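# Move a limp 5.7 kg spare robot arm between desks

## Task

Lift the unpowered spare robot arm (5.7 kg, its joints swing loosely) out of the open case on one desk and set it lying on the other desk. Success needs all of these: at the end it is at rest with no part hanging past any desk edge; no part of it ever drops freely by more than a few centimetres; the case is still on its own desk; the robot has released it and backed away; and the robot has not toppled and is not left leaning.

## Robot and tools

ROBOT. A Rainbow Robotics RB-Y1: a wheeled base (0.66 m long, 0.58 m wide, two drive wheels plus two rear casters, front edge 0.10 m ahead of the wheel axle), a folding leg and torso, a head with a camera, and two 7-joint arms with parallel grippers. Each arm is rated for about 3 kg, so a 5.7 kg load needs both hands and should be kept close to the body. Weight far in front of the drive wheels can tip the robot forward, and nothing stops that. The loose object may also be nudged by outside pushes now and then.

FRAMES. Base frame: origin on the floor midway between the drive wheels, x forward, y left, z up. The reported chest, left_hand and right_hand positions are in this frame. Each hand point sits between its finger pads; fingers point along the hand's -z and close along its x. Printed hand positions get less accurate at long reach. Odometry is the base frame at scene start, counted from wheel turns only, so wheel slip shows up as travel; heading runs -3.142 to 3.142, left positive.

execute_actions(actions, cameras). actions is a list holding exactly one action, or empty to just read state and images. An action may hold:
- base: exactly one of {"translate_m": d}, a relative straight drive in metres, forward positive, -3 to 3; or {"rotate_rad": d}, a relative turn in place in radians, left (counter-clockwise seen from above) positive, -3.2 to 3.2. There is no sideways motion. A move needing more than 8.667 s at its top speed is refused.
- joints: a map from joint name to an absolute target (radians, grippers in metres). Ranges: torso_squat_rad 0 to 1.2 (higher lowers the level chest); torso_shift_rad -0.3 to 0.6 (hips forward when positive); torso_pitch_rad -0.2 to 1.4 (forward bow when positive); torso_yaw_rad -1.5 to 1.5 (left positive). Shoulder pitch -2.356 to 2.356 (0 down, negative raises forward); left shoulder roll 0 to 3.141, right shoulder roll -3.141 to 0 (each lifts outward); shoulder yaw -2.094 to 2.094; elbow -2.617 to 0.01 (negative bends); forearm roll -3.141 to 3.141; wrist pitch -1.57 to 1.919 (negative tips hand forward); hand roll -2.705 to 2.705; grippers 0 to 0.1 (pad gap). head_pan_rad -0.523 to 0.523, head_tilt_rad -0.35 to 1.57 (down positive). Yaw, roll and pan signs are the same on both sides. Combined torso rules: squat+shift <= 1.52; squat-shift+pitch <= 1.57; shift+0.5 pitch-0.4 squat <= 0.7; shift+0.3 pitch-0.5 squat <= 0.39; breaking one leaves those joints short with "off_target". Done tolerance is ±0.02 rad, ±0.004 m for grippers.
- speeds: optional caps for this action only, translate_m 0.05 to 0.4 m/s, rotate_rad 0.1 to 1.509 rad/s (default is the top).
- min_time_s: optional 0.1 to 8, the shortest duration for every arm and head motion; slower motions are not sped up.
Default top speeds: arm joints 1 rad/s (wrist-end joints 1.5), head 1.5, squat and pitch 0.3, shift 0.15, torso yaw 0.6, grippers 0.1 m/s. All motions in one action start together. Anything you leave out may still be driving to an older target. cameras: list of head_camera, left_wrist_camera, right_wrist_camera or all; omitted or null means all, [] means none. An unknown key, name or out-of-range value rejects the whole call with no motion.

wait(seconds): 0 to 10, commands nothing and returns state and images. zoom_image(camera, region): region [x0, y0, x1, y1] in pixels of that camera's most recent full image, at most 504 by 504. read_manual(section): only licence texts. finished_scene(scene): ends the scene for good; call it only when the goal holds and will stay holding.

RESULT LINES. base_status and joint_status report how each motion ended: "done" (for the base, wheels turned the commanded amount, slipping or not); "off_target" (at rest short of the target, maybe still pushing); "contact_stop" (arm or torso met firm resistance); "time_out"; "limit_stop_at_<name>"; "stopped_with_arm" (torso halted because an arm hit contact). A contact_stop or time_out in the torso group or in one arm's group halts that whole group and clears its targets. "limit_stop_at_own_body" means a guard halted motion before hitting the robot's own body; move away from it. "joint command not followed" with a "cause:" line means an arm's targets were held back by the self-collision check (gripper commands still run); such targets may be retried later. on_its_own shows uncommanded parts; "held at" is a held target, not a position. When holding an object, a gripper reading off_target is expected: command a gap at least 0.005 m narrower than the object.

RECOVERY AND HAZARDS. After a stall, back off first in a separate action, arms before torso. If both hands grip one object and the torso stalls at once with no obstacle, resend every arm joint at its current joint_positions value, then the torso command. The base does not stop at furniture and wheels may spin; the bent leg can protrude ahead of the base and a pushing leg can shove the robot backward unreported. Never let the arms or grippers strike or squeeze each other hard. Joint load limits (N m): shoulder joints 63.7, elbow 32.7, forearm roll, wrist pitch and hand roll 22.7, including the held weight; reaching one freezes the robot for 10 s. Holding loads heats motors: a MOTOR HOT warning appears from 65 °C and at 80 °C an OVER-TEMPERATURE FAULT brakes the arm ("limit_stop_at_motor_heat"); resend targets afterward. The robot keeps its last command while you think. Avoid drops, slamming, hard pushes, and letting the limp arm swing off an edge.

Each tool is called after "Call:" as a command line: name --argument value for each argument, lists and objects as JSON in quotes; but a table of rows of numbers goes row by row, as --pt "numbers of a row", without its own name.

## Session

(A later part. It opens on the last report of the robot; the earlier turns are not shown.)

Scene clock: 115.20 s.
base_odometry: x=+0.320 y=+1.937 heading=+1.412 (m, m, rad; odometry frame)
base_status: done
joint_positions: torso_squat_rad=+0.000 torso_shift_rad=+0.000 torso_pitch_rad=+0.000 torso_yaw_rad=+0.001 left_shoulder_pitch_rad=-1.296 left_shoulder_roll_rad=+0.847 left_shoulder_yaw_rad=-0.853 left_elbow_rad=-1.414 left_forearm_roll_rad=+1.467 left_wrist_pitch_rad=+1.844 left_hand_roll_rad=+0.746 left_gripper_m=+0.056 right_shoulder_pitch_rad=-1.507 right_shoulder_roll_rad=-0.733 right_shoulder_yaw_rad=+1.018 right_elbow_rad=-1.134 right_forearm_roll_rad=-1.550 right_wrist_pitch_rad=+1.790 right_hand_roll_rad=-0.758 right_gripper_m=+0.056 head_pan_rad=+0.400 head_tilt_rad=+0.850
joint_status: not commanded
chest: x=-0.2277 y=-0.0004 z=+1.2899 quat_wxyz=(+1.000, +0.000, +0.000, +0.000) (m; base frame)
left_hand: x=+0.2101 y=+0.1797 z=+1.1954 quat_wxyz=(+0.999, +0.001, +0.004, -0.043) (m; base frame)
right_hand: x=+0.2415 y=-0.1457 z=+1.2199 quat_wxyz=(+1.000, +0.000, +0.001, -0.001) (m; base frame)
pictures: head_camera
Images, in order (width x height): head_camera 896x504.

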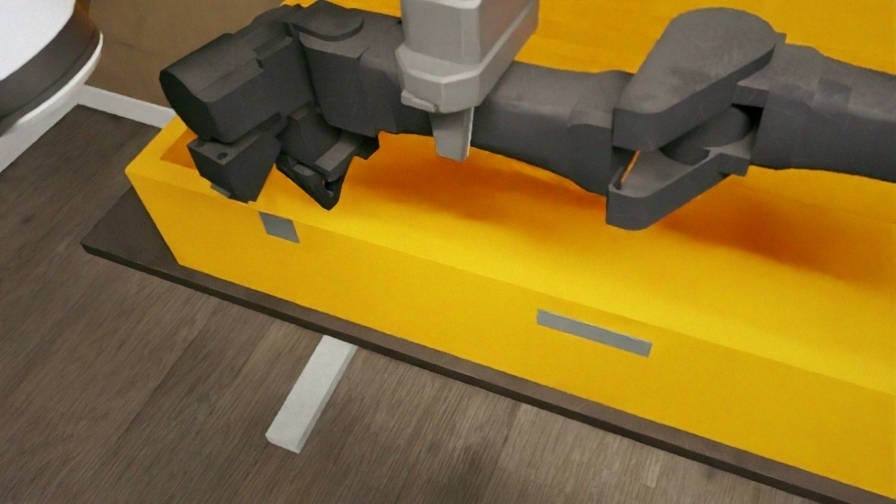

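Call:
execute_actions --actions '[{"base":{"translate_m":-0.5},"speeds":{"translate_m":0.3},"joints":{"head_pan_rad":0,"head_tilt_rad":0.25}}]' --cameras '[]'

Call:
execute_actions --actions '[{"base":{"rotate_rad":-3.0},"speeds":{"rotate_rad":0.75},"joints":{"left_shoulder_pitch_rad":-1.161,"left_shoulder_roll_rad":0.798,"left_shoulder_yaw_rad":-0.871,"left_elbow_rad":-1.4135,"left_forearm_roll_rad":1.349,"left_wrist_pitch_rad":1.735,"left_hand_roll_rad":0.72,"right_shoulder_pitch_rad":-1.373,"right_shoulder_roll_rad":-0.684,"right_shoulder_yaw_rad":1.023,"right_elbow_rad":-1.1345,"right_forearm_roll_rad":-1.4495,"right_wrist_pitch_rad":1.6825,"right_hand_roll_rad":-0.741},"min_time_s":3}]' --cameras '["head_camera"]'

Scene clock: 126.90 s.
base_odometry: x=+0.241 y=+1.443 heading=+1.412 (m, m, rad; odometry frame)
base_status: done
joint_positions: torso_squat_rad=+0.000 torso_shift_rad=+0.000 torso_pitch_rad=+0.001 torso_yaw_rad=+0.001 left_shoulder_pitch_rad=-1.296 left_shoulder_roll_rad=+0.847 left_shoulder_yaw_rad=-0.853 left_elbow_rad=-1.414 left_forearm_roll_rad=+1.467 left_wrist_pitch_rad=+1.844 left_hand_roll_rad=+0.746 left_gripper_m=+0.056 right_shoulder_pitch_rad=-1.507 right_shoulder_roll_rad=-0.733 right_shoulder_yaw_rad=+1.018 right_elbow_rad=-1.134 right_forearm_roll_rad=-1.550 right_wrist_pitch_rad=+1.790 right_hand_roll_rad=-0.758 right_gripper_m=+0.056 head_pan_rad=+0.000 head_tilt_rad=+0.250
joint_status: all done
chest: x=-0.2276 y=-0.0004 z=+1.2899 quat_wxyz=(+1.000, +0.000, +0.000, +0.000) (m; base frame)
left_hand: x=+0.2102 y=+0.1797 z=+1.1954 quat_wxyz=(+0.999, +0.001, +0.004, -0.043) (m; base frame)
right_hand: x=+0.2415 y=-0.1457 z=+1.2198 quat_wxyz=(+1.000, +0.000, +0.001, -0.001) (m; base frame)
pictures: none
No camera images: the call's "cameras" was empty. Leave "cameras" out to get every camera's image.

Scene clock: 132.73 s.
base_odometry: x=+0.241 y=+1.443 heading=-1.587 (m, m, rad; odometry frame)
base_status: done
joint_positions: torso_squat_rad=+0.000 torso_shift_rad=+0.000 torso_pitch_rad=+0.001 torso_yaw_rad=+0.001 left_shoulder_pitch_rad=-1.157 left_shoulder_roll_rad=+0.797 left_shoulder_yaw_rad=-0.873 left_elbow_rad=-1.413 left_forearm_roll_rad=+1.349 left_wrist_pitch_rad=+1.735 left_hand_roll_rad=+0.720 left_gripper_m=+0.056 right_shoulder_pitch_rad=-1.371 right_shoulder_roll_rad=-0.684 right_shoulder_yaw_rad=+1.024 right_elbow_rad=-1.134 right_forearm_roll_rad=-1.449 right_wrist_pitch_rad=+1.682 right_hand_roll_rad=-0.741 right_gripper_m=+0.055 head_pan_rad=+0.000 head_tilt_rad=+0.250
joint_status: all done
chest: x=-0.2276 y=-0.0003 z=+1.2899 quat_wxyz=(+1.000, +0.000, +0.000, +0.000) (m; base frame)
left_hand: x=+0.2139 y=+0.1801 z=+1.1260 quat_wxyz=(+0.999, +0.001, +0.003, -0.042) (m; base frame)
right_hand: x=+0.2482 y=-0.1453 z=+1.1507 quat_wxyz=(+1.000, +0.000, +0.001, +0.000) (m; base frame)
pictures: head_camera
Images, in order (width x height): head_camera 896x504.

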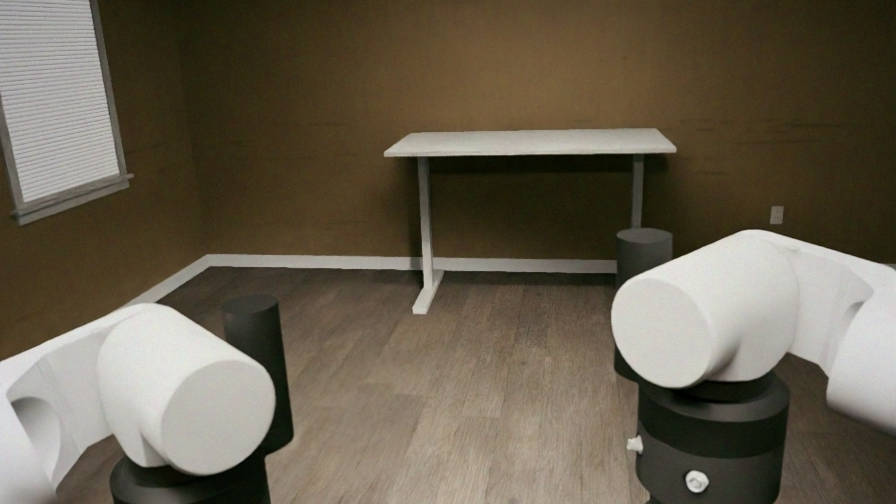

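Call:
execute_actions --actions '[{"base":{"rotate_rad":-0.07},"speeds":{"rotate_rad":0.4}}]' --cameras '[]'

Call:
execute_actions --actions '[{"base":{"translate_m":2.5},"joints":{"head_tilt_rad":0.45}}]' --cameras '["head_camera"]'

Scene clock: 147.70 s.
base_odometry: x=+0.241 y=+1.443 heading=-1.656 (m, m, rad; odometry frame)
base_status: done
joint_positions: torso_squat_rad=+0.000 torso_shift_rad=+0.000 torso_pitch_rad=+0.001 torso_yaw_rad=+0.001 left_shoulder_pitch_rad=-1.157 left_shoulder_roll_rad=+0.797 left_shoulder_yaw_rad=-0.873 left_elbow_rad=-1.413 left_forearm_roll_rad=+1.349 left_wrist_pitch_rad=+1.735 left_hand_roll_rad=+0.720 left_gripper_m=+0.056 right_shoulder_pitch_rad=-1.371 right_shoulder_roll_rad=-0.684 right_shoulder_yaw_rad=+1.024 right_elbow_rad=-1.134 right_forearm_roll_rad=-1.449 right_wrist_pitch_rad=+1.682 right_hand_roll_rad=-0.741 right_gripper_m=+0.055 head_pan_rad=+0.000 head_tilt_rad=+0.250
joint_status: not commanded
chest: x=-0.2276 y=-0.0003 z=+1.2899 quat_wxyz=(+1.000, +0.000, +0.000, +0.000) (m; base frame)
left_hand: x=+0.2139 y=+0.1801 z=+1.1259 quat_wxyz=(+0.999, +0.001, +0.003, -0.042) (m; base frame)
right_hand: x=+0.2482 y=-0.1453 z=+1.1506 quat_wxyz=(+1.000, +0.000, +0.001, +0.000) (m; base frame)
pictures: none
No camera images: the call's "cameras" was empty. Leave "cameras" out to get every camera's image.

Scene clock: 155.23 s.
base_odometry: x=+0.027 y=-1.048 heading=-1.657 (m, m, rad; odometry frame)
base_status: done
joint_positions: torso_squat_rad=+0.000 torso_shift_rad=+0.000 torso_pitch_rad=+0.001 torso_yaw_rad=+0.001 left_shoulder_pitch_rad=-1.157 left_shoulder_roll_rad=+0.797 left_shoulder_yaw_rad=-0.873 left_elbow_rad=-1.413 left_forearm_roll_rad=+1.349 left_wrist_pitch_rad=+1.735 left_hand_roll_rad=+0.720 left_gripper_m=+0.056 right_shoulder_pitch_rad=-1.371 right_shoulder_roll_rad=-0.684 right_shoulder_yaw_rad=+1.024 right_elbow_rad=-1.134 right_forearm_roll_rad=-1.449 right_wrist_pitch_rad=+1.682 right_hand_roll_rad=-0.741 right_gripper_m=+0.055 head_pan_rad=+0.000 head_tilt_rad=+0.450
joint_status: all done
chest: x=-0.2275 y=-0.0003 z=+1.2899 quat_wxyz=(+1.000, +0.000, +0.000, +0.000) (m; base frame)
left_hand: x=+0.2140 y=+0.1801 z=+1.1258 quat_wxyz=(+0.999, +0.001, +0.003, -0.042) (m; base frame)
right_hand: x=+0.2482 y=-0.1453 z=+1.1505 quat_wxyz=(+1.000, +0.000, +0.001, +0.000) (m; base frame)
pictures: head_camera
Images, in order (width x height): head_camera 896x504.

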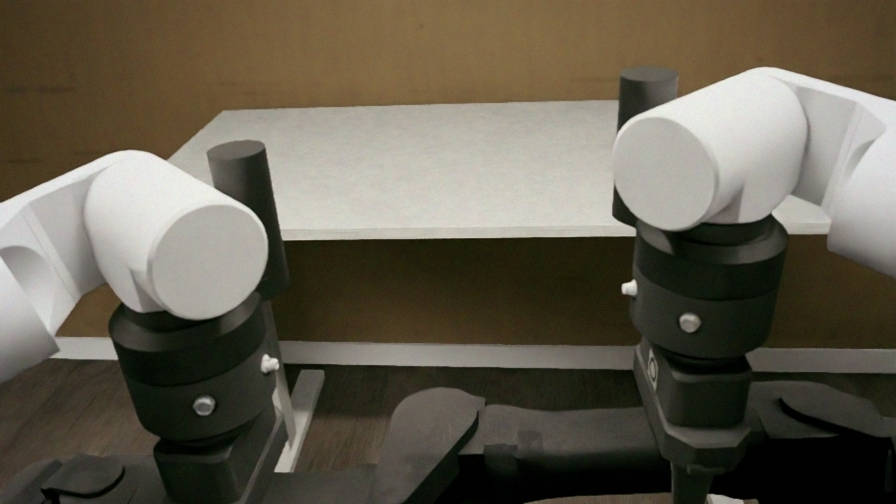

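Call:
execute_actions --actions '[{"base":{"translate_m":0.55},"speeds":{"translate_m":0.25},"joints":{"left_shoulder_pitch_rad":-1.536,"left_shoulder_roll_rad":0.965,"left_shoulder_yaw_rad":-1.063,"left_elbow_rad":-1.4135,"left_forearm_roll_rad":1.713,"left_wrist_pitch_rad":1.793,"left_hand_roll_rad":0.767,"right_shoulder_pitch_rad":-1.6215,"right_shoulder_roll_rad":-0.7745,"right_shoulder_yaw_rad":1.016,"right_elbow_rad":-1.1345,"right_forearm_roll_rad":-1.637,"right_wrist_pitch_rad":1.8765,"right_hand_roll_rad":-0.78,"head_tilt_rad":0.95},"min_time_s":3}]' --cameras '["head_camera"]'

Scene clock: 183.03 s.
base_odometry: x=-0.021 y=-1.596 heading=-1.657 (m, m, rad; odometry frame)
base_status: done
joint_positions: torso_squat_rad=+0.000 torso_shift_rad=+0.000 torso_pitch_rad=+0.001 torso_yaw_rad=+0.001 left_shoulder_pitch_rad=-1.532 left_shoulder_roll_rad=+0.961 left_shoulder_yaw_rad=-1.064 left_elbow_rad=-1.414 left_forearm_roll_rad=+1.713 left_wrist_pitch_rad=+1.792 left_hand_roll_rad=+0.767 left_gripper_m=+0.055 right_shoulder_pitch_rad=-1.533 right_shoulder_roll_rad=-0.742 right_shoulder_yaw_rad=+1.023 right_elbow_rad=-1.132 right_forearm_roll_rad=-1.561 right_wrist_pitch_rad=+1.801 right_hand_roll_rad=-0.765 right_gripper_m=+0.055 head_pan_rad=+0.000 head_tilt_rad=+0.950
joint_status: right_shoulder_pitch_rad contact_stop_at_right_forearm_roll_rad (moved -0.162 of -0.250); right_shoulder_roll_rad contact_stop_at_right_forearm_roll_rad (moved -0.059 of -0.091); right_forearm_roll_rad contact_stop (moved -0.111 of -0.188); right_wrist_pitch_rad contact_stop_at_right_forearm_roll_rad (moved +0.119 of +0.194); the others done
on_its_own: right_shoulder_pitch_rad is held at -1.535, not at your -1.621, since a contact_stop; right_shoulder_roll_rad is held at -0.744, not at your -0.774, since a contact_stop; right_forearm_roll_rad is held at -1.560, not at your -1.637, since a contact_stop; right_wrist_pitch_rad is held at +1.802, not at your +1.877, since a contact_stop
chest: x=-0.2276 y=-0.0003 z=+1.2899 quat_wxyz=(+1.000, +0.000, +0.000, +0.000) (m; base frame)
left_hand: x=+0.1997 y=+0.1788 z=+1.2510 quat_wxyz=(+0.999, +0.000, +0.003, -0.043) (m; base frame)
right_hand: x=+0.2420 y=-0.1468 z=+1.2317 quat_wxyz=(+1.000, -0.003, -0.004, -0.004) (m; base frame)
pictures: head_camera
Images, in order (width x height): head_camera 896x504.

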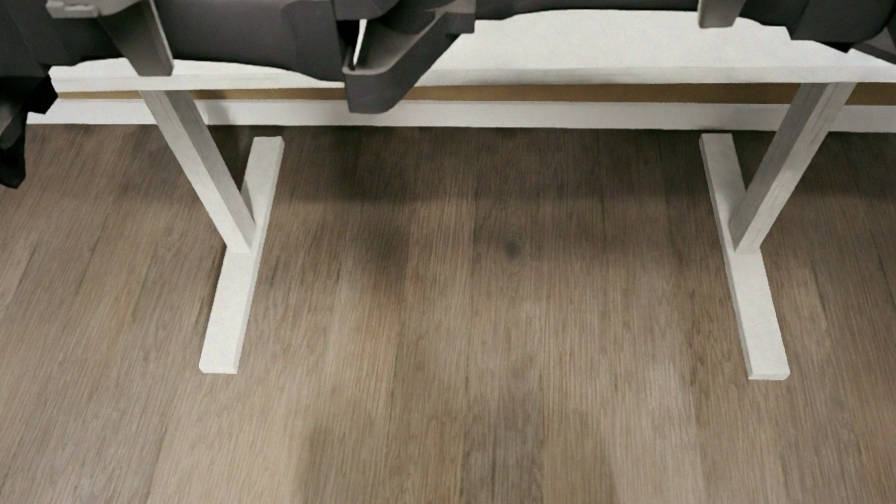

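Call:
execute_actions --actions '[{"joints":{"right_shoulder_pitch_rad":-1.533,"right_shoulder_roll_rad":-0.742,"right_shoulder_yaw_rad":1.023,"right_elbow_rad":-1.132,"right_forearm_roll_rad":-1.561,"right_wrist_pitch_rad":1.801,"right_hand_roll_rad":-0.765,"head_tilt_rad":0.62}}]'

Scene clock: 189.67 s.
base_odometry: x=-0.021 y=-1.596 heading=-1.657 (m, m, rad; odometry frame)
base_status: not commanded
joint_positions: torso_squat_rad=+0.000 torso_shift_rad=+0.000 torso_pitch_rad=+0.001 torso_yaw_rad=+0.001 left_shoulder_pitch_rad=-1.532 left_shoulder_roll_rad=+0.962 left_shoulder_yaw_rad=-1.065 left_elbow_rad=-1.414 left_forearm_roll_rad=+1.713 left_wrist_pitch_rad=+1.793 left_hand_roll_rad=+0.767 left_gripper_m=+0.055 right_shoulder_pitch_rad=-1.532 right_shoulder_roll_rad=-0.741 right_shoulder_yaw_rad=+1.024 right_elbow_rad=-1.132 right_forearm_roll_rad=-1.561 right_wrist_pitch_rad=+1.800 right_hand_roll_rad=-0.765 right_gripper_m=+0.055 head_pan_rad=+0.000 head_tilt_rad=+0.620
joint_status: all done
chest: x=-0.2276 y=-0.0003 z=+1.2899 quat_wxyz=(+1.000, +0.000, +0.000, +0.000) (m; base frame)
left_hand: x=+0.1997 y=+0.1792 z=+1.2509 quat_wxyz=(+0.999, +0.001, +0.003, -0.043) (m; base frame)
right_hand: x=+0.2415 y=-0.1460 z=+1.2304 quat_wxyz=(+1.000, -0.003, -0.003, -0.003) (m; base frame)
pictures: head_camera, left_wrist_camera, right_wrist_camera
Images, in order (width x height): head_camera 896x504, left_wrist_camera 644x364, right_wrist_camera 644x364.

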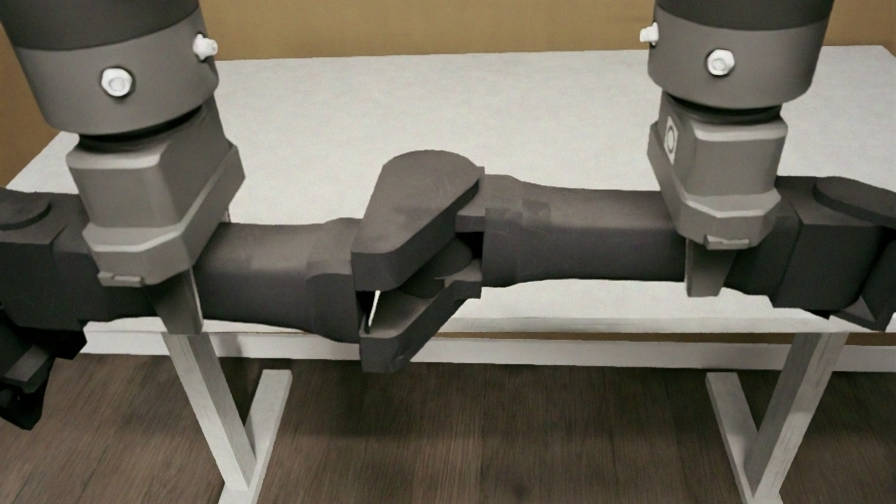

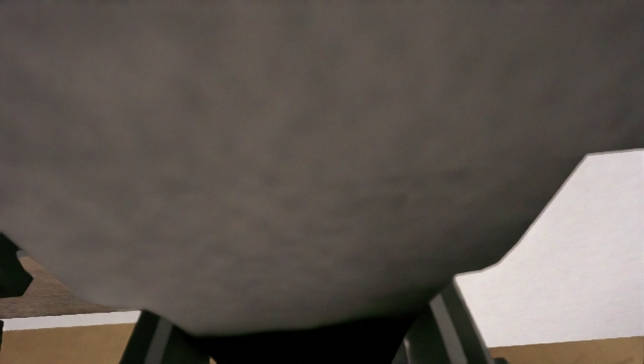

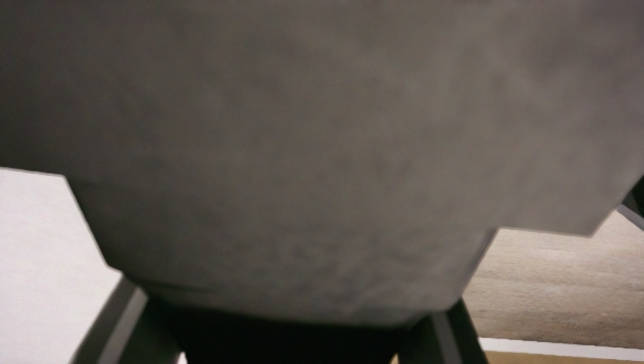

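Call:
execute_actions --actions '[{"base":{"translate_m":0.2},"speeds":{"translate_m":0.2},"joints":{"torso_yaw_rad":0.2,"head_pan_rad":0.4,"head_tilt_rad":0.85}}]' --cameras '["head_camera"]'

Call:
execute_actions --actions '[{"base":{"translate_m":0.13},"speeds":{"translate_m":0.1}}]' --cameras '["head_camera"]'

Scene clock: 202.03 s.
base_odometry: x=-0.038 y=-1.795 heading=-1.658 (m, m, rad; odometry frame)
base_status: done
joint_positions: torso_squat_rad=+0.000 torso_shift_rad=+0.000 torso_pitch_rad=+0.001 torso_yaw_rad=+0.200 left_shoulder_pitch_rad=-1.532 left_shoulder_roll_rad=+0.962 left_shoulder_yaw_rad=-1.065 left_elbow_rad=-1.414 left_forearm_roll_rad=+1.713 left_wrist_pitch_rad=+1.793 left_hand_roll_rad=+0.767 left_gripper_m=+0.055 right_shoulder_pitch_rad=-1.532 right_shoulder_roll_rad=-0.740 right_shoulder_yaw_rad=+1.024 right_elbow_rad=-1.132 right_forearm_roll_rad=-1.561 right_wrist_pitch_rad=+1.800 right_hand_roll_rad=-0.765 right_gripper_m=+0.055 head_pan_rad=+0.400 head_tilt_rad=+0.850
joint_status: all done
chest: x=-0.2276 y=-0.0002 z=+1.2899 quat_wxyz=(+0.995, +0.000, +0.000, +0.100) (m; base frame)
left_hand: x=+0.1557 y=+0.2605 z=+1.2510 quat_wxyz=(+0.998, +0.000, +0.003, +0.057) (m; base frame)
right_hand: x=+0.2610 y=-0.0500 z=+1.2305 quat_wxyz=(+0.995, -0.002, -0.003, +0.097) (m; base frame)
pictures: head_camera
Images, in order (width x height): head_camera 896x504.

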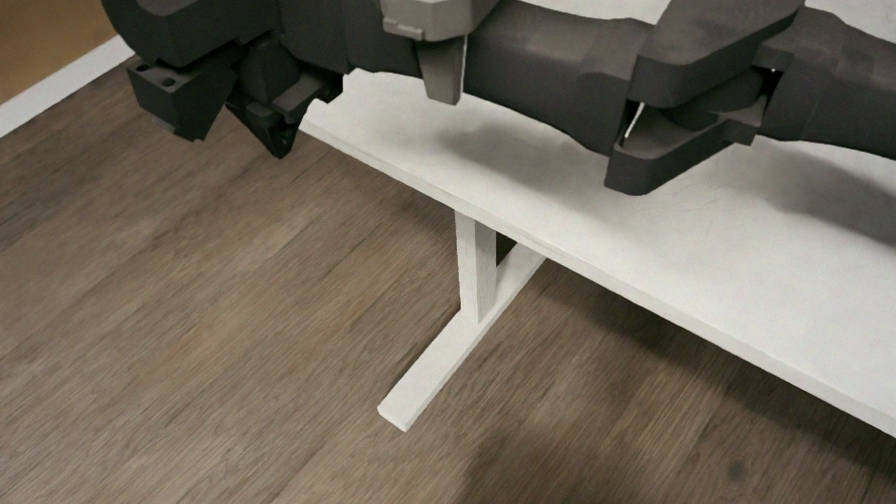

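Scene clock: 203.87 s.
base_odometry: x=-0.049 y=-1.924 heading=-1.658 (m, m, rad; odometry frame)
base_status: done
joint_positions: torso_squat_rad=+0.000 torso_shift_rad=+0.000 torso_pitch_rad=+0.001 torso_yaw_rad=+0.200 left_shoulder_pitch_rad=-1.532 left_shoulder_roll_rad=+0.962 left_shoulder_yaw_rad=-1.065 left_elbow_rad=-1.414 left_forearm_roll_rad=+1.713 left_wrist_pitch_rad=+1.793 left_hand_roll_rad=+0.767 left_gripper_m=+0.055 right_shoulder_pitch_rad=-1.532 right_shoulder_roll_rad=-0.740 right_shoulder_yaw_rad=+1.024 right_elbow_rad=-1.132 right_forearm_roll_rad=-1.561 right_wrist_pitch_rad=+1.800 right_hand_roll_rad=-0.765 right_gripper_m=+0.055 head_pan_rad=+0.400 head_tilt_rad=+0.850
joint_status: not commanded
chest: x=-0.2276 y=-0.0002 z=+1.2899 quat_wxyz=(+0.995, +0.000, +0.000, +0.100) (m; base frame)
left_hand: x=+0.1557 y=+0.2605 z=+1.2510 quat_wxyz=(+0.998, +0.000, +0.003, +0.057) (m; base frame)
right_hand: x=+0.2611 y=-0.0500 z=+1.2305 quat_wxyz=(+0.995, -0.002, -0.003, +0.097) (m; base frame)
pictures: head_camera
Images, in order (width x height): head_camera 896x504.

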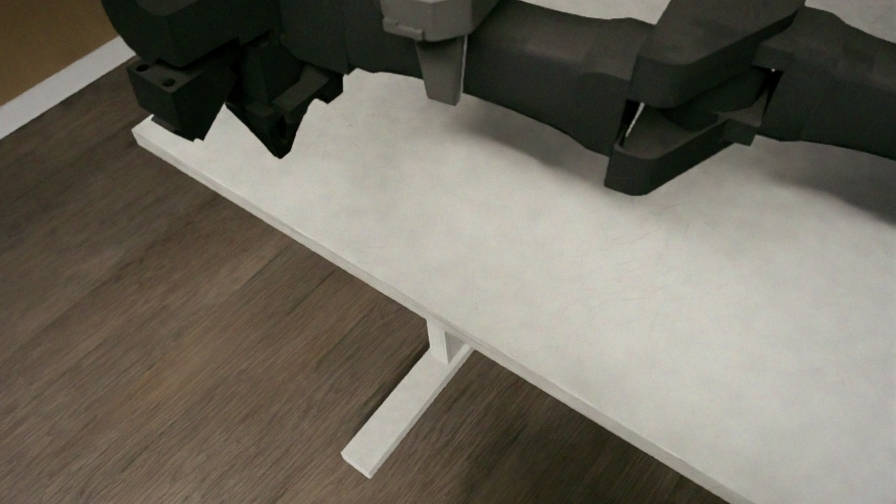

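Call:
execute_actions --actions '[{"base":{"translate_m":0.15},"speeds":{"translate_m":0.12},"joints":{"head_tilt_rad":0.78}}]' --cameras '[]'

Call:
execute_actions --actions '[{"joints":{"torso_squat_rad":0.33}}]' --cameras '["head_camera"]'

Scene clock: 209.77 s.
base_odometry: x=-0.062 y=-2.074 heading=-1.658 (m, m, rad; odometry frame)
base_status: done
joint_positions: torso_squat_rad=+0.000 torso_shift_rad=+0.000 torso_pitch_rad=+0.001 torso_yaw_rad=+0.200 left_shoulder_pitch_rad=-1.532 left_shoulder_roll_rad=+0.962 left_shoulder_yaw_rad=-1.065 left_elbow_rad=-1.414 left_forearm_roll_rad=+1.714 left_wrist_pitch_rad=+1.793 left_hand_roll_rad=+0.767 left_gripper_m=+0.055 right_shoulder_pitch_rad=-1.532 right_shoulder_roll_rad=-0.740 right_shoulder_yaw_rad=+1.024 right_elbow_rad=-1.132 right_forearm_roll_rad=-1.561 right_wrist_pitch_rad=+1.800 right_hand_roll_rad=-0.765 right_gripper_m=+0.055 head_pan_rad=+0.400 head_tilt_rad=+0.780
joint_status: all done
chest: x=-0.2276 y=-0.0002 z=+1.2899 quat_wxyz=(+0.995, +0.000, +0.000, +0.100) (m; base frame)
left_hand: x=+0.1557 y=+0.2605 z=+1.2509 quat_wxyz=(+0.998, +0.000, +0.003, +0.057) (m; base frame)
right_hand: x=+0.2611 y=-0.0500 z=+1.2305 quat_wxyz=(+0.995, -0.002, -0.003, +0.097) (m; base frame)
pictures: none
No camera images: the call's "cameras" was empty. Leave "cameras" out to get every camera's image.

Scene clock: 211.63 s.
base_odometry: x=-0.062 y=-2.074 heading=-1.659 (m, m, rad; odometry frame)
base_status: not commanded
joint_positions: torso_squat_rad=+0.330 torso_shift_rad=+0.000 torso_pitch_rad=+0.000 torso_yaw_rad=+0.200 left_shoulder_pitch_rad=-1.532 left_shoulder_roll_rad=+0.962 left_shoulder_yaw_rad=-1.065 left_elbow_rad=-1.414 left_forearm_roll_rad=+1.714 left_wrist_pitch_rad=+1.793 left_hand_roll_rad=+0.767 left_gripper_m=+0.055 right_shoulder_pitch_rad=-1.532 right_shoulder_roll_rad=-0.740 right_shoulder_yaw_rad=+1.024 right_elbow_rad=-1.132 right_forearm_roll_rad=-1.561 right_wrist_pitch_rad=+1.800 right_hand_roll_rad=-0.765 right_gripper_m=+0.055 head_pan_rad=+0.400 head_tilt_rad=+0.780
joint_status: all done
chest: x=-0.2278 y=-0.0002 z=+1.2522 quat_wxyz=(+0.995, +0.000, +0.000, +0.100) (m; base frame)
left_hand: x=+0.1555 y=+0.2605 z=+1.2133 quat_wxyz=(+0.998, +0.000, +0.003, +0.057) (m; base frame)
right_hand: x=+0.2609 y=-0.0500 z=+1.1929 quat_wxyz=(+0.995, -0.002, -0.003, +0.097) (m; base frame)
pictures: head_camera
Images, in order (width x height): head_camera 896x504.

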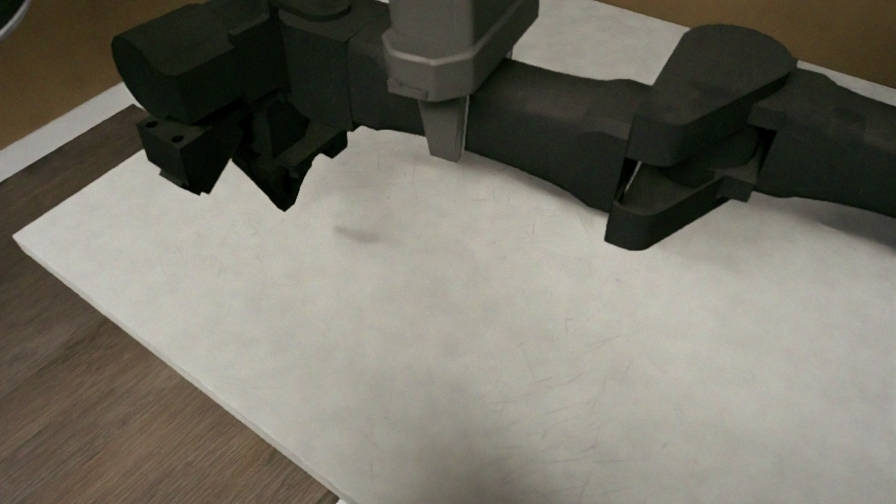

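Call:
execute_actions --actions '[{"joints":{"torso_squat_rad":0.41}}]' --cameras '["head_camera"]'

Scene clock: 218.40 s.
base_odometry: x=-0.062 y=-2.074 heading=-1.659 (m, m, rad; odometry frame)
base_status: not commanded
joint_positions: torso_squat_rad=+0.410 torso_shift_rad=+0.000 torso_pitch_rad=+0.000 torso_yaw_rad=+0.200 left_shoulder_pitch_rad=-1.532 left_shoulder_roll_rad=+0.962 left_shoulder_yaw_rad=-1.065 left_elbow_rad=-1.414 left_forearm_roll_rad=+1.714 left_wrist_pitch_rad=+1.793 left_hand_roll_rad=+0.767 left_gripper_m=+0.055 right_shoulder_pitch_rad=-1.532 right_shoulder_roll_rad=-0.740 right_shoulder_yaw_rad=+1.024 right_elbow_rad=-1.132 right_forearm_roll_rad=-1.561 right_wrist_pitch_rad=+1.800 right_hand_roll_rad=-0.765 right_gripper_m=+0.055 head_pan_rad=+0.400 head_tilt_rad=+0.780
joint_status: all done
chest: x=-0.2278 y=-0.0002 z=+1.2319 quat_wxyz=(+0.995, +0.000, +0.000, +0.100) (m; base frame)
left_hand: x=+0.1555 y=+0.2605 z=+1.1931 quat_wxyz=(+0.998, +0.000, +0.003, +0.057) (m; base frame)
right_hand: x=+0.2609 y=-0.0500 z=+1.1727 quat_wxyz=(+0.995, -0.002, -0.003, +0.097) (m; base frame)
pictures: head_camera
Images, in order (width x height): head_camera 896x504.

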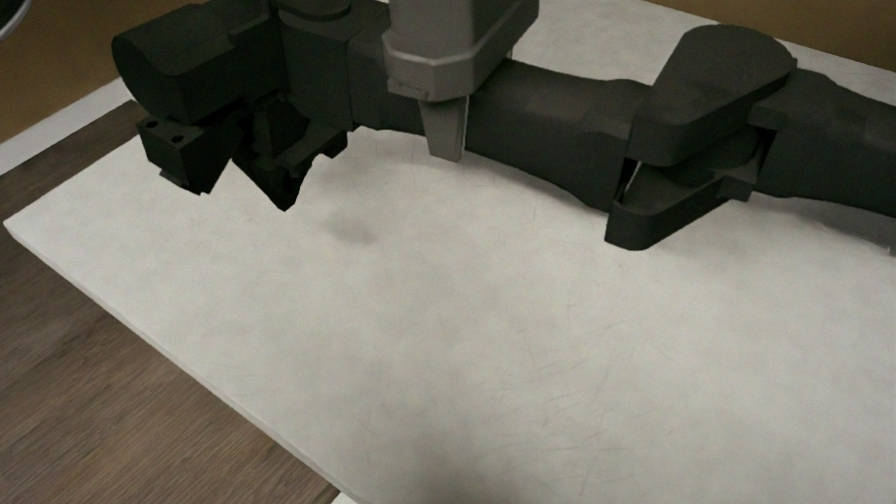

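Call:
execute_actions --actions '[{"joints":{"torso_squat_rad":0.455}}]' --cameras '["head_camera"]'

Call:
zoom_image --camera "head_camera" --region '[130, 60, 430, 280]'

Scene clock: 222.10 s.
base_odometry: x=-0.062 y=-2.074 heading=-1.659 (m, m, rad; odometry frame)
base_status: not commanded
joint_positions: torso_squat_rad=+0.455 torso_shift_rad=+0.000 torso_pitch_rad=+0.000 torso_yaw_rad=+0.200 left_shoulder_pitch_rad=-1.532 left_shoulder_roll_rad=+0.962 left_shoulder_yaw_rad=-1.065 left_elbow_rad=-1.414 left_forearm_roll_rad=+1.714 left_wrist_pitch_rad=+1.793 left_hand_roll_rad=+0.767 left_gripper_m=+0.055 right_shoulder_pitch_rad=-1.532 right_shoulder_roll_rad=-0.740 right_shoulder_yaw_rad=+1.024 right_elbow_rad=-1.132 right_forearm_roll_rad=-1.561 right_wrist_pitch_rad=+1.800 right_hand_roll_rad=-0.765 right_gripper_m=+0.055 head_pan_rad=+0.400 head_tilt_rad=+0.780
joint_status: all done
chest: x=-0.2278 y=-0.0002 z=+1.2187 quat_wxyz=(+0.995, +0.000, +0.000, +0.100) (m; base frame)
left_hand: x=+0.1555 y=+0.2605 z=+1.1799 quat_wxyz=(+0.998, +0.000, +0.003, +0.057) (m; base frame)
right_hand: x=+0.2609 y=-0.0500 z=+1.1595 quat_wxyz=(+0.995, -0.002, -0.003, +0.097) (m; base frame)
pictures: head_camera
Images, in order (width x height): head_camera 896x504.

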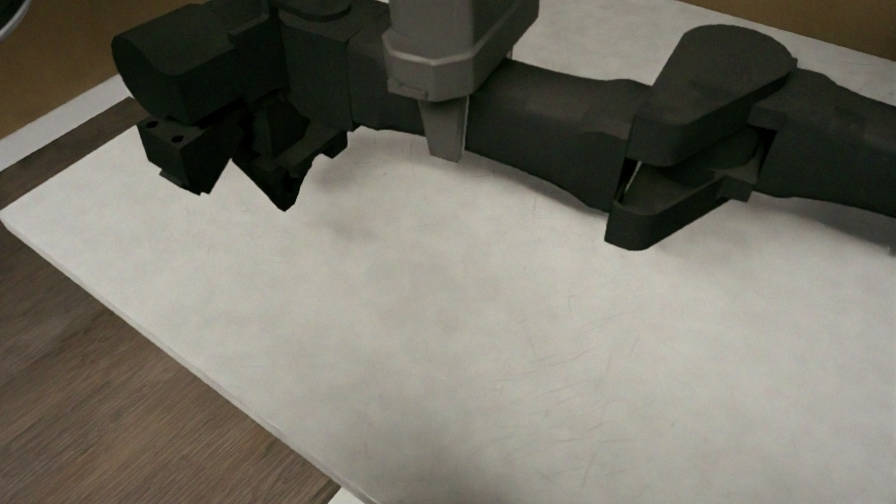

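Region (130, 60, 430, 280) of head_camera's 896x504 image, scaled by 1.680, with more detail than that image has; it fills the top 370 rows of this view, and the rest is white.

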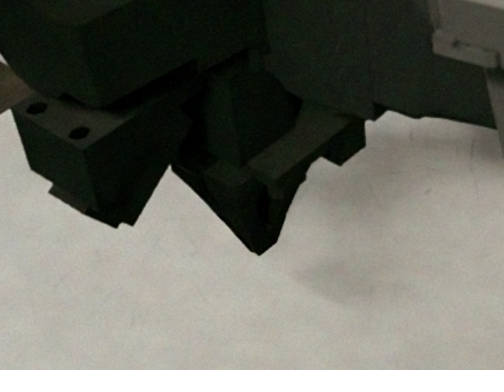

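Still a gap. Step down ~7 mm at a time.

Call:
execute_actions --actions '[{"joints":{"torso_squat_rad":0.48}}]' --cameras '[]'

Call:
execute_actions --actions '[{"joints":{"torso_squat_rad":0.502}}]' --cameras '["head_camera"]'

Call:
zoom_image --camera "head_camera" --region '[130, 60, 430, 280]'

Scene clock: 227.30 s.
base_odometry: x=-0.062 y=-2.074 heading=-1.659 (m, m, rad; odometry frame)
base_status: not commanded
joint_positions: torso_squat_rad=+0.480 torso_shift_rad=+0.000 torso_pitch_rad=+0.000 torso_yaw_rad=+0.200 left_shoulder_pitch_rad=-1.532 left_shoulder_roll_rad=+0.962 left_shoulder_yaw_rad=-1.065 left_elbow_rad=-1.414 left_forearm_roll_rad=+1.714 left_wrist_pitch_rad=+1.793 left_hand_roll_rad=+0.767 left_gripper_m=+0.055 right_shoulder_pitch_rad=-1.532 right_shoulder_roll_rad=-0.740 right_shoulder_yaw_rad=+1.024 right_elbow_rad=-1.132 right_forearm_roll_rad=-1.561 right_wrist_pitch_rad=+1.800 right_hand_roll_rad=-0.765 right_gripper_m=+0.055 head_pan_rad=+0.400 head_tilt_rad=+0.780
joint_status: all done
chest: x=-0.2278 y=-0.0002 z=+1.2109 quat_wxyz=(+0.995, +0.000, +0.000, +0.100) (m; base frame)
left_hand: x=+0.1555 y=+0.2605 z=+1.1720 quat_wxyz=(+0.998, +0.000, +0.003, +0.057) (m; base frame)
right_hand: x=+0.2609 y=-0.0500 z=+1.1516 quat_wxyz=(+0.995, -0.002, -0.003, +0.097) (m; base frame)
pictures: none
No camera images: the call's "cameras" was empty. Leave "cameras" out to get every camera's image.

Scene clock: 228.00 s.
base_odometry: x=-0.062 y=-2.074 heading=-1.659 (m, m, rad; odometry frame)
base_status: not commanded
joint_positions: torso_squat_rad=+0.502 torso_shift_rad=+0.000 torso_pitch_rad=+0.000 torso_yaw_rad=+0.200 left_shoulder_pitch_rad=-1.532 left_shoulder_roll_rad=+0.962 left_shoulder_yaw_rad=-1.065 left_elbow_rad=-1.414 left_forearm_roll_rad=+1.714 left_wrist_pitch_rad=+1.793 left_hand_roll_rad=+0.767 left_gripper_m=+0.055 right_shoulder_pitch_rad=-1.532 right_shoulder_roll_rad=-0.740 right_shoulder_yaw_rad=+1.024 right_elbow_rad=-1.132 right_forearm_roll_rad=-1.561 right_wrist_pitch_rad=+1.800 right_hand_roll_rad=-0.765 right_gripper_m=+0.055 head_pan_rad=+0.400 head_tilt_rad=+0.780
joint_status: all done
chest: x=-0.2278 y=-0.0002 z=+1.2036 quat_wxyz=(+0.995, +0.000, +0.000, +0.100) (m; base frame)
left_hand: x=+0.1555 y=+0.2605 z=+1.1647 quat_wxyz=(+0.998, +0.000, +0.003, +0.057) (m; base frame)
right_hand: x=+0.2609 y=-0.0500 z=+1.1443 quat_wxyz=(+0.995, -0.002, -0.003, +0.097) (m; base frame)
pictures: head_camera
Images, in order (width x height): head_camera 896x504.

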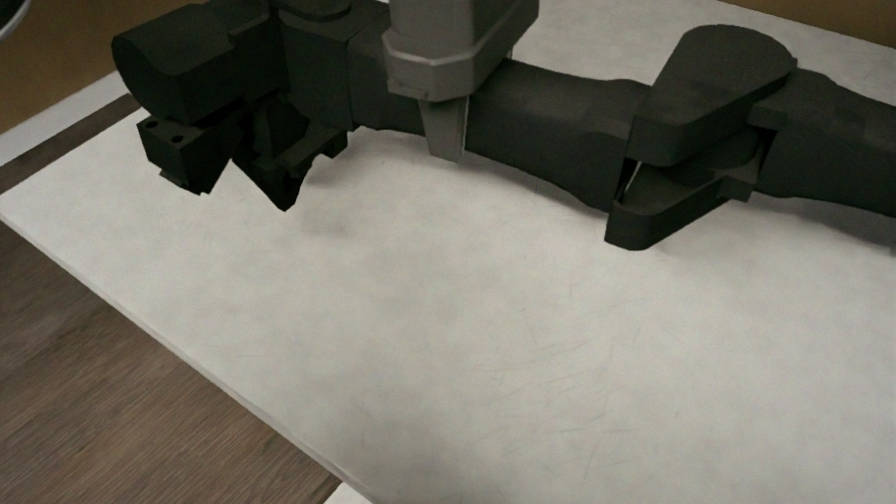

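Region (130, 60, 430, 280) of head_camera's 896x504 image, scaled by 1.680, with more detail than that image has; it fills the top 370 rows of this view, and the rest is white.

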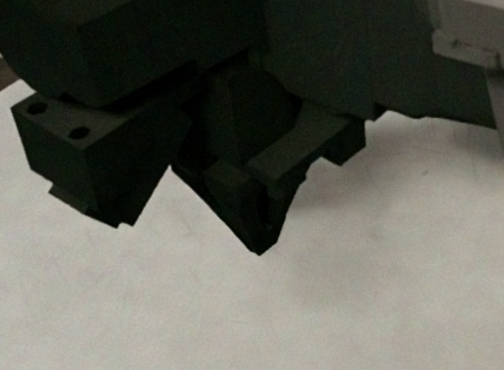

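Call:
execute_actions --actions '[{"joints":{"torso_squat_rad":0.523}}]' --cameras '[]'

Call:
execute_actions --actions '[{"joints":{"torso_squat_rad":0.542}}]' --cameras '["head_camera"]'

Call:
zoom_image --camera "head_camera" --region '[130, 60, 430, 280]'

Scene clock: 231.67 s.
base_odometry: x=-0.062 y=-2.074 heading=-1.659 (m, m, rad; odometry frame)
base_status: not commanded
joint_positions: torso_squat_rad=+0.523 torso_shift_rad=+0.000 torso_pitch_rad=+0.000 torso_yaw_rad=+0.200 left_shoulder_pitch_rad=-1.532 left_shoulder_roll_rad=+0.962 left_shoulder_yaw_rad=-1.065 left_elbow_rad=-1.414 left_forearm_roll_rad=+1.714 left_wrist_pitch_rad=+1.793 left_hand_roll_rad=+0.767 left_gripper_m=+0.055 right_shoulder_pitch_rad=-1.532 right_shoulder_roll_rad=-0.740 right_shoulder_yaw_rad=+1.024 right_elbow_rad=-1.132 right_forearm_roll_rad=-1.561 right_wrist_pitch_rad=+1.800 right_hand_roll_rad=-0.765 right_gripper_m=+0.055 head_pan_rad=+0.400 head_tilt_rad=+0.780
joint_status: all done
chest: x=-0.2278 y=-0.0002 z=+1.1964 quat_wxyz=(+0.995, +0.000, +0.000, +0.100) (m; base frame)
left_hand: x=+0.1555 y=+0.2605 z=+1.1575 quat_wxyz=(+0.998, +0.000, +0.003, +0.057) (m; base frame)
right_hand: x=+0.2609 y=-0.0500 z=+1.1371 quat_wxyz=(+0.995, -0.002, -0.003, +0.097) (m; base frame)
pictures: none
No camera images: the call's "cameras" was empty. Leave "cameras" out to get every camera's image.

Scene clock: 232.33 s.
base_odometry: x=-0.062 y=-2.074 heading=-1.659 (m, m, rad; odometry frame)
base_status: not commanded
joint_positions: torso_squat_rad=+0.542 torso_shift_rad=+0.000 torso_pitch_rad=+0.000 torso_yaw_rad=+0.200 left_shoulder_pitch_rad=-1.532 left_shoulder_roll_rad=+0.962 left_shoulder_yaw_rad=-1.065 left_elbow_rad=-1.414 left_forearm_roll_rad=+1.714 left_wrist_pitch_rad=+1.793 left_hand_roll_rad=+0.767 left_gripper_m=+0.055 right_shoulder_pitch_rad=-1.532 right_shoulder_roll_rad=-0.740 right_shoulder_yaw_rad=+1.024 right_elbow_rad=-1.132 right_forearm_roll_rad=-1.561 right_wrist_pitch_rad=+1.800 right_hand_roll_rad=-0.765 right_gripper_m=+0.055 head_pan_rad=+0.400 head_tilt_rad=+0.780
joint_status: all done
chest: x=-0.2278 y=-0.0002 z=+1.1896 quat_wxyz=(+0.995, +0.000, +0.000, +0.100) (m; base frame)
left_hand: x=+0.1555 y=+0.2605 z=+1.1508 quat_wxyz=(+0.998, +0.000, +0.003, +0.057) (m; base frame)
right_hand: x=+0.2609 y=-0.0500 z=+1.1303 quat_wxyz=(+0.995, -0.002, -0.003, +0.097) (m; base frame)
pictures: head_camera
Images, in order (width x height): head_camera 896x504.

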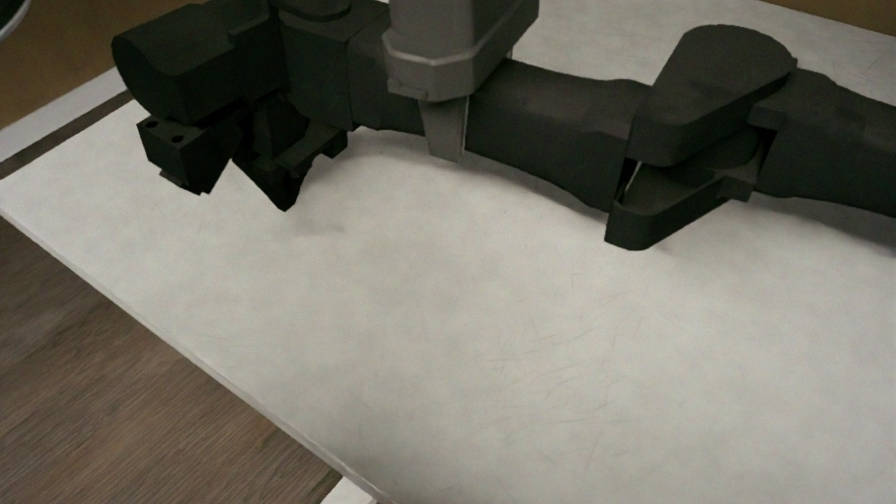

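Region (130, 60, 430, 280) of head_camera's 896x504 image, scaled by 1.680, with more detail than that image has; it fills the top 370 rows of this view, and the rest is white.

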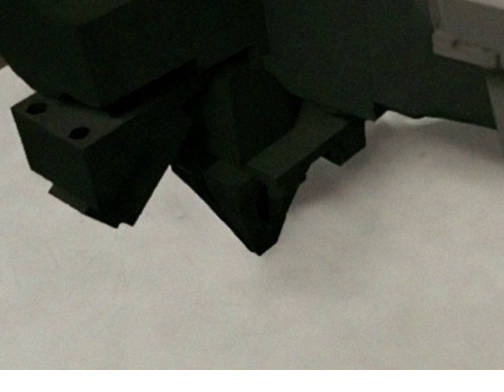

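Call:
execute_actions --actions '[{"joints":{"left_shoulder_pitch_rad":-1.524,"left_shoulder_roll_rad":0.961,"left_forearm_roll_rad":1.703,"left_wrist_pitch_rad":1.784,"left_hand_roll_rad":0.765},"min_time_s":0.6}]' --cameras '["head_camera"]'

Call:
execute_actions --actions '[{"joints":{"left_shoulder_pitch_rad":-1.513,"left_shoulder_roll_rad":0.956,"left_forearm_roll_rad":1.694,"left_wrist_pitch_rad":1.776,"left_hand_roll_rad":0.763},"min_time_s":0.6}]' --cameras '["head_camera"]'

Scene clock: 242.53 s.
base_odometry: x=-0.062 y=-2.074 heading=-1.659 (m, m, rad; odometry frame)
base_status: not commanded
joint_positions: torso_squat_rad=+0.542 torso_shift_rad=+0.000 torso_pitch_rad=+0.000 torso_yaw_rad=+0.200 left_shoulder_pitch_rad=-1.521 left_shoulder_roll_rad=+0.959 left_shoulder_yaw_rad=-1.065 left_elbow_rad=-1.414 left_forearm_roll_rad=+1.704 left_wrist_pitch_rad=+1.784 left_hand_roll_rad=+0.765 left_gripper_m=+0.055 right_shoulder_pitch_rad=-1.532 right_shoulder_roll_rad=-0.740 right_shoulder_yaw_rad=+1.024 right_elbow_rad=-1.132 right_forearm_roll_rad=-1.561 right_wrist_pitch_rad=+1.800 right_hand_roll_rad=-0.765 right_gripper_m=+0.055 head_pan_rad=+0.400 head_tilt_rad=+0.780
joint_status: all done
chest: x=-0.2278 y=-0.0002 z=+1.1896 quat_wxyz=(+0.995, +0.000, +0.000, +0.100) (m; base frame)
left_hand: x=+0.1570 y=+0.2610 z=+1.1455 quat_wxyz=(+0.998, +0.000, +0.002, +0.057) (m; base frame)
right_hand: x=+0.2609 y=-0.0501 z=+1.1304 quat_wxyz=(+0.995, -0.002, -0.003, +0.097) (m; base frame)
pictures: head_camera
Images, in order (width x height): head_camera 896x504.

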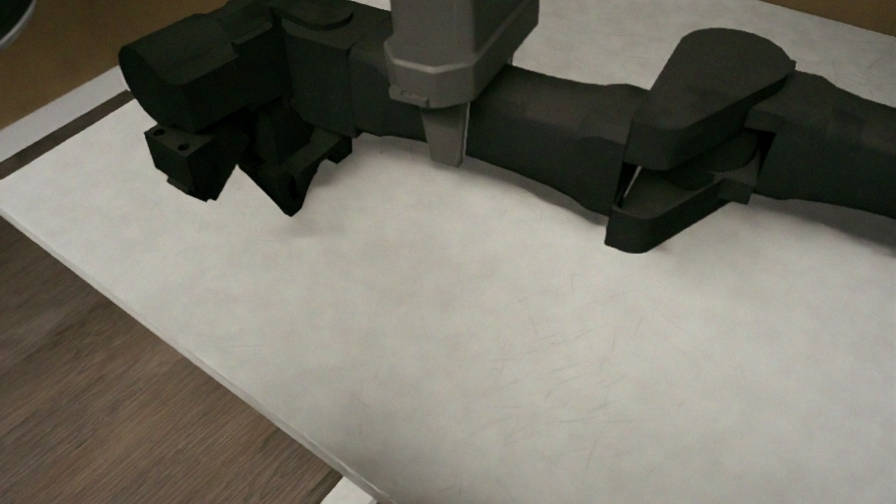

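Scene clock: 243.43 s.
base_odometry: x=-0.062 y=-2.074 heading=-1.659 (m, m, rad; odometry frame)
base_status: not commanded
joint_positions: torso_squat_rad=+0.542 torso_shift_rad=+0.000 torso_pitch_rad=+0.000 torso_yaw_rad=+0.200 left_shoulder_pitch_rad=-1.513 left_shoulder_roll_rad=+0.956 left_shoulder_yaw_rad=-1.064 left_elbow_rad=-1.414 left_forearm_roll_rad=+1.694 left_wrist_pitch_rad=+1.776 left_hand_roll_rad=+0.763 left_gripper_m=+0.055 right_shoulder_pitch_rad=-1.530 right_shoulder_roll_rad=-0.741 right_shoulder_yaw_rad=+1.024 right_elbow_rad=-1.132 right_forearm_roll_rad=-1.561 right_wrist_pitch_rad=+1.801 right_hand_roll_rad=-0.765 right_gripper_m=+0.055 head_pan_rad=+0.400 head_tilt_rad=+0.780
joint_status: all done
chest: x=-0.2280 y=-0.0004 z=+1.1896 quat_wxyz=(+0.995, +0.000, +0.000, +0.100) (m; base frame)
left_hand: x=+0.1587 y=+0.2608 z=+1.1426 quat_wxyz=(+0.998, +0.000, +0.000, +0.057) (m; base frame)
right_hand: x=+0.2608 y=-0.0508 z=+1.1298 quat_wxyz=(+0.995, -0.003, -0.003, +0.096) (m; base frame)
pictures: head_camera
Images, in order (width x height): head_camera 896x504.

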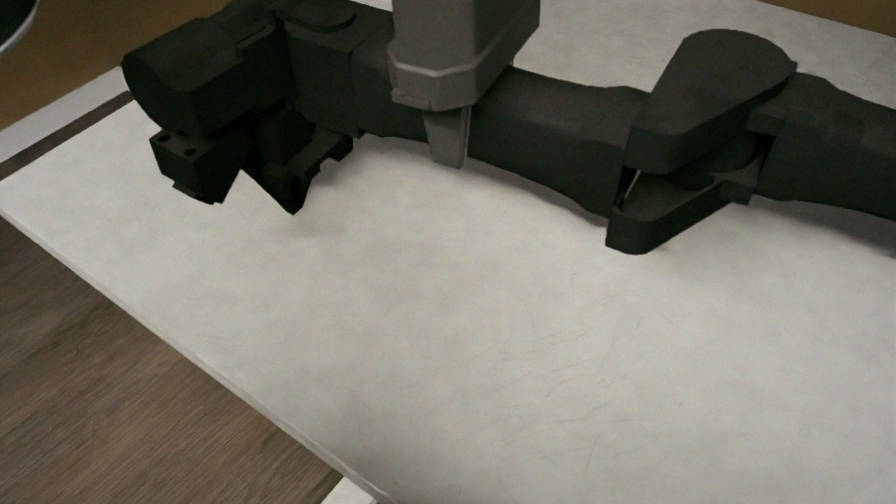

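Touching. Drag now.

Call:
execute_actions --actions '[{"base":{"translate_m":-0.025},"speeds":{"translate_m":0.05},"joints":{"torso_yaw_rad":0.13}}]' --cameras '["head_camera"]'

Call:
execute_actions --actions '[{"base":{"translate_m":-0.02},"speeds":{"translate_m":0.05},"joints":{"torso_yaw_rad":0.06,"left_shoulder_pitch_rad":-1.504,"left_shoulder_roll_rad":0.953,"left_forearm_roll_rad":1.686,"left_wrist_pitch_rad":1.769,"left_hand_roll_rad":0.762},"min_time_s":0.6}]' --cameras '["head_camera"]'

Scene clock: 249.37 s.
base_odometry: x=-0.060 y=-2.049 heading=-1.659 (m, m, rad; odometry frame)
base_status: done
joint_positions: torso_squat_rad=+0.542 torso_shift_rad=+0.000 torso_pitch_rad=+0.000 torso_yaw_rad=+0.130 left_shoulder_pitch_rad=-1.511 left_shoulder_roll_rad=+0.954 left_shoulder_yaw_rad=-1.064 left_elbow_rad=-1.414 left_forearm_roll_rad=+1.694 left_wrist_pitch_rad=+1.776 left_hand_roll_rad=+0.763 left_gripper_m=+0.055 right_shoulder_pitch_rad=-1.531 right_shoulder_roll_rad=-0.741 right_shoulder_yaw_rad=+1.024 right_elbow_rad=-1.132 right_forearm_roll_rad=-1.561 right_wrist_pitch_rad=+1.801 right_hand_roll_rad=-0.765 right_gripper_m=+0.055 head_pan_rad=+0.400 head_tilt_rad=+0.780
joint_status: all done
chest: x=-0.2279 y=-0.0003 z=+1.1896 quat_wxyz=(+0.998, +0.000, +0.000, +0.065) (m; base frame)
left_hand: x=+0.1757 y=+0.2331 z=+1.1412 quat_wxyz=(+1.000, +0.000, +0.001, +0.022) (m; base frame)
right_hand: x=+0.2562 y=-0.0850 z=+1.1299 quat_wxyz=(+0.998, -0.003, -0.003, +0.061) (m; base frame)
pictures: head_camera
Images, in order (width x height): head_camera 896x504.

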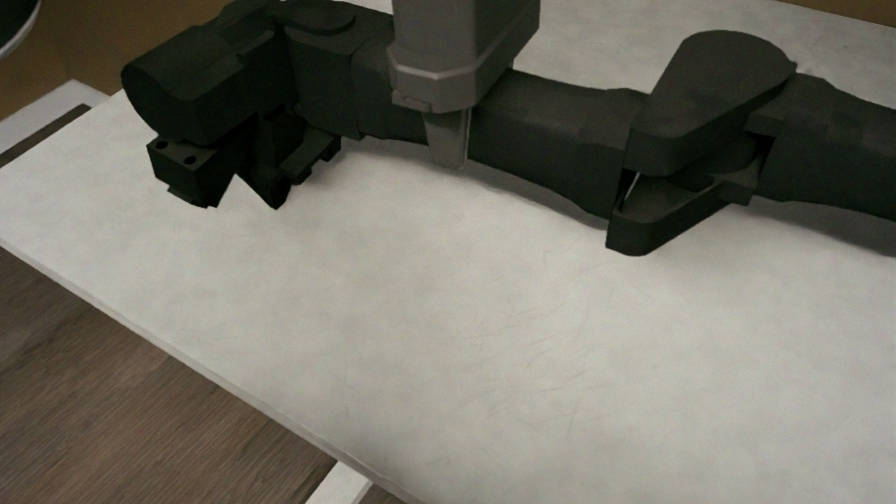

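Scene clock: 250.50 s.
base_odometry: x=-0.059 y=-2.029 heading=-1.659 (m, m, rad; odometry frame)
base_status: done
joint_positions: torso_squat_rad=+0.542 torso_shift_rad=+0.000 torso_pitch_rad=+0.000 torso_yaw_rad=+0.060 left_shoulder_pitch_rad=-1.502 left_shoulder_roll_rad=+0.952 left_shoulder_yaw_rad=-1.064 left_elbow_rad=-1.414 left_forearm_roll_rad=+1.686 left_wrist_pitch_rad=+1.769 left_hand_roll_rad=+0.762 left_gripper_m=+0.055 right_shoulder_pitch_rad=-1.531 right_shoulder_roll_rad=-0.741 right_shoulder_yaw_rad=+1.024 right_elbow_rad=-1.132 right_forearm_roll_rad=-1.561 right_wrist_pitch_rad=+1.801 right_hand_roll_rad=-0.765 right_gripper_m=+0.055 head_pan_rad=+0.400 head_tilt_rad=+0.780
joint_status: all done
chest: x=-0.2279 y=-0.0004 z=+1.1896 quat_wxyz=(+1.000, +0.000, +0.000, +0.030) (m; base frame)
left_hand: x=+0.1922 y=+0.2045 z=+1.1371 quat_wxyz=(+1.000, +0.000, +0.001, -0.013) (m; base frame)
right_hand: x=+0.2492 y=-0.1187 z=+1.1299 quat_wxyz=(+1.000, -0.003, -0.003, +0.026) (m; base frame)
pictures: head_camera
Images, in order (width x height): head_camera 896x504.

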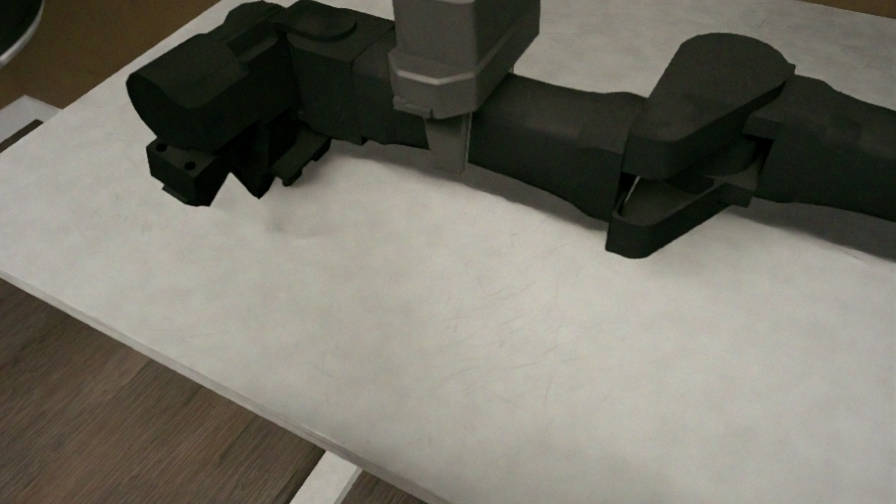

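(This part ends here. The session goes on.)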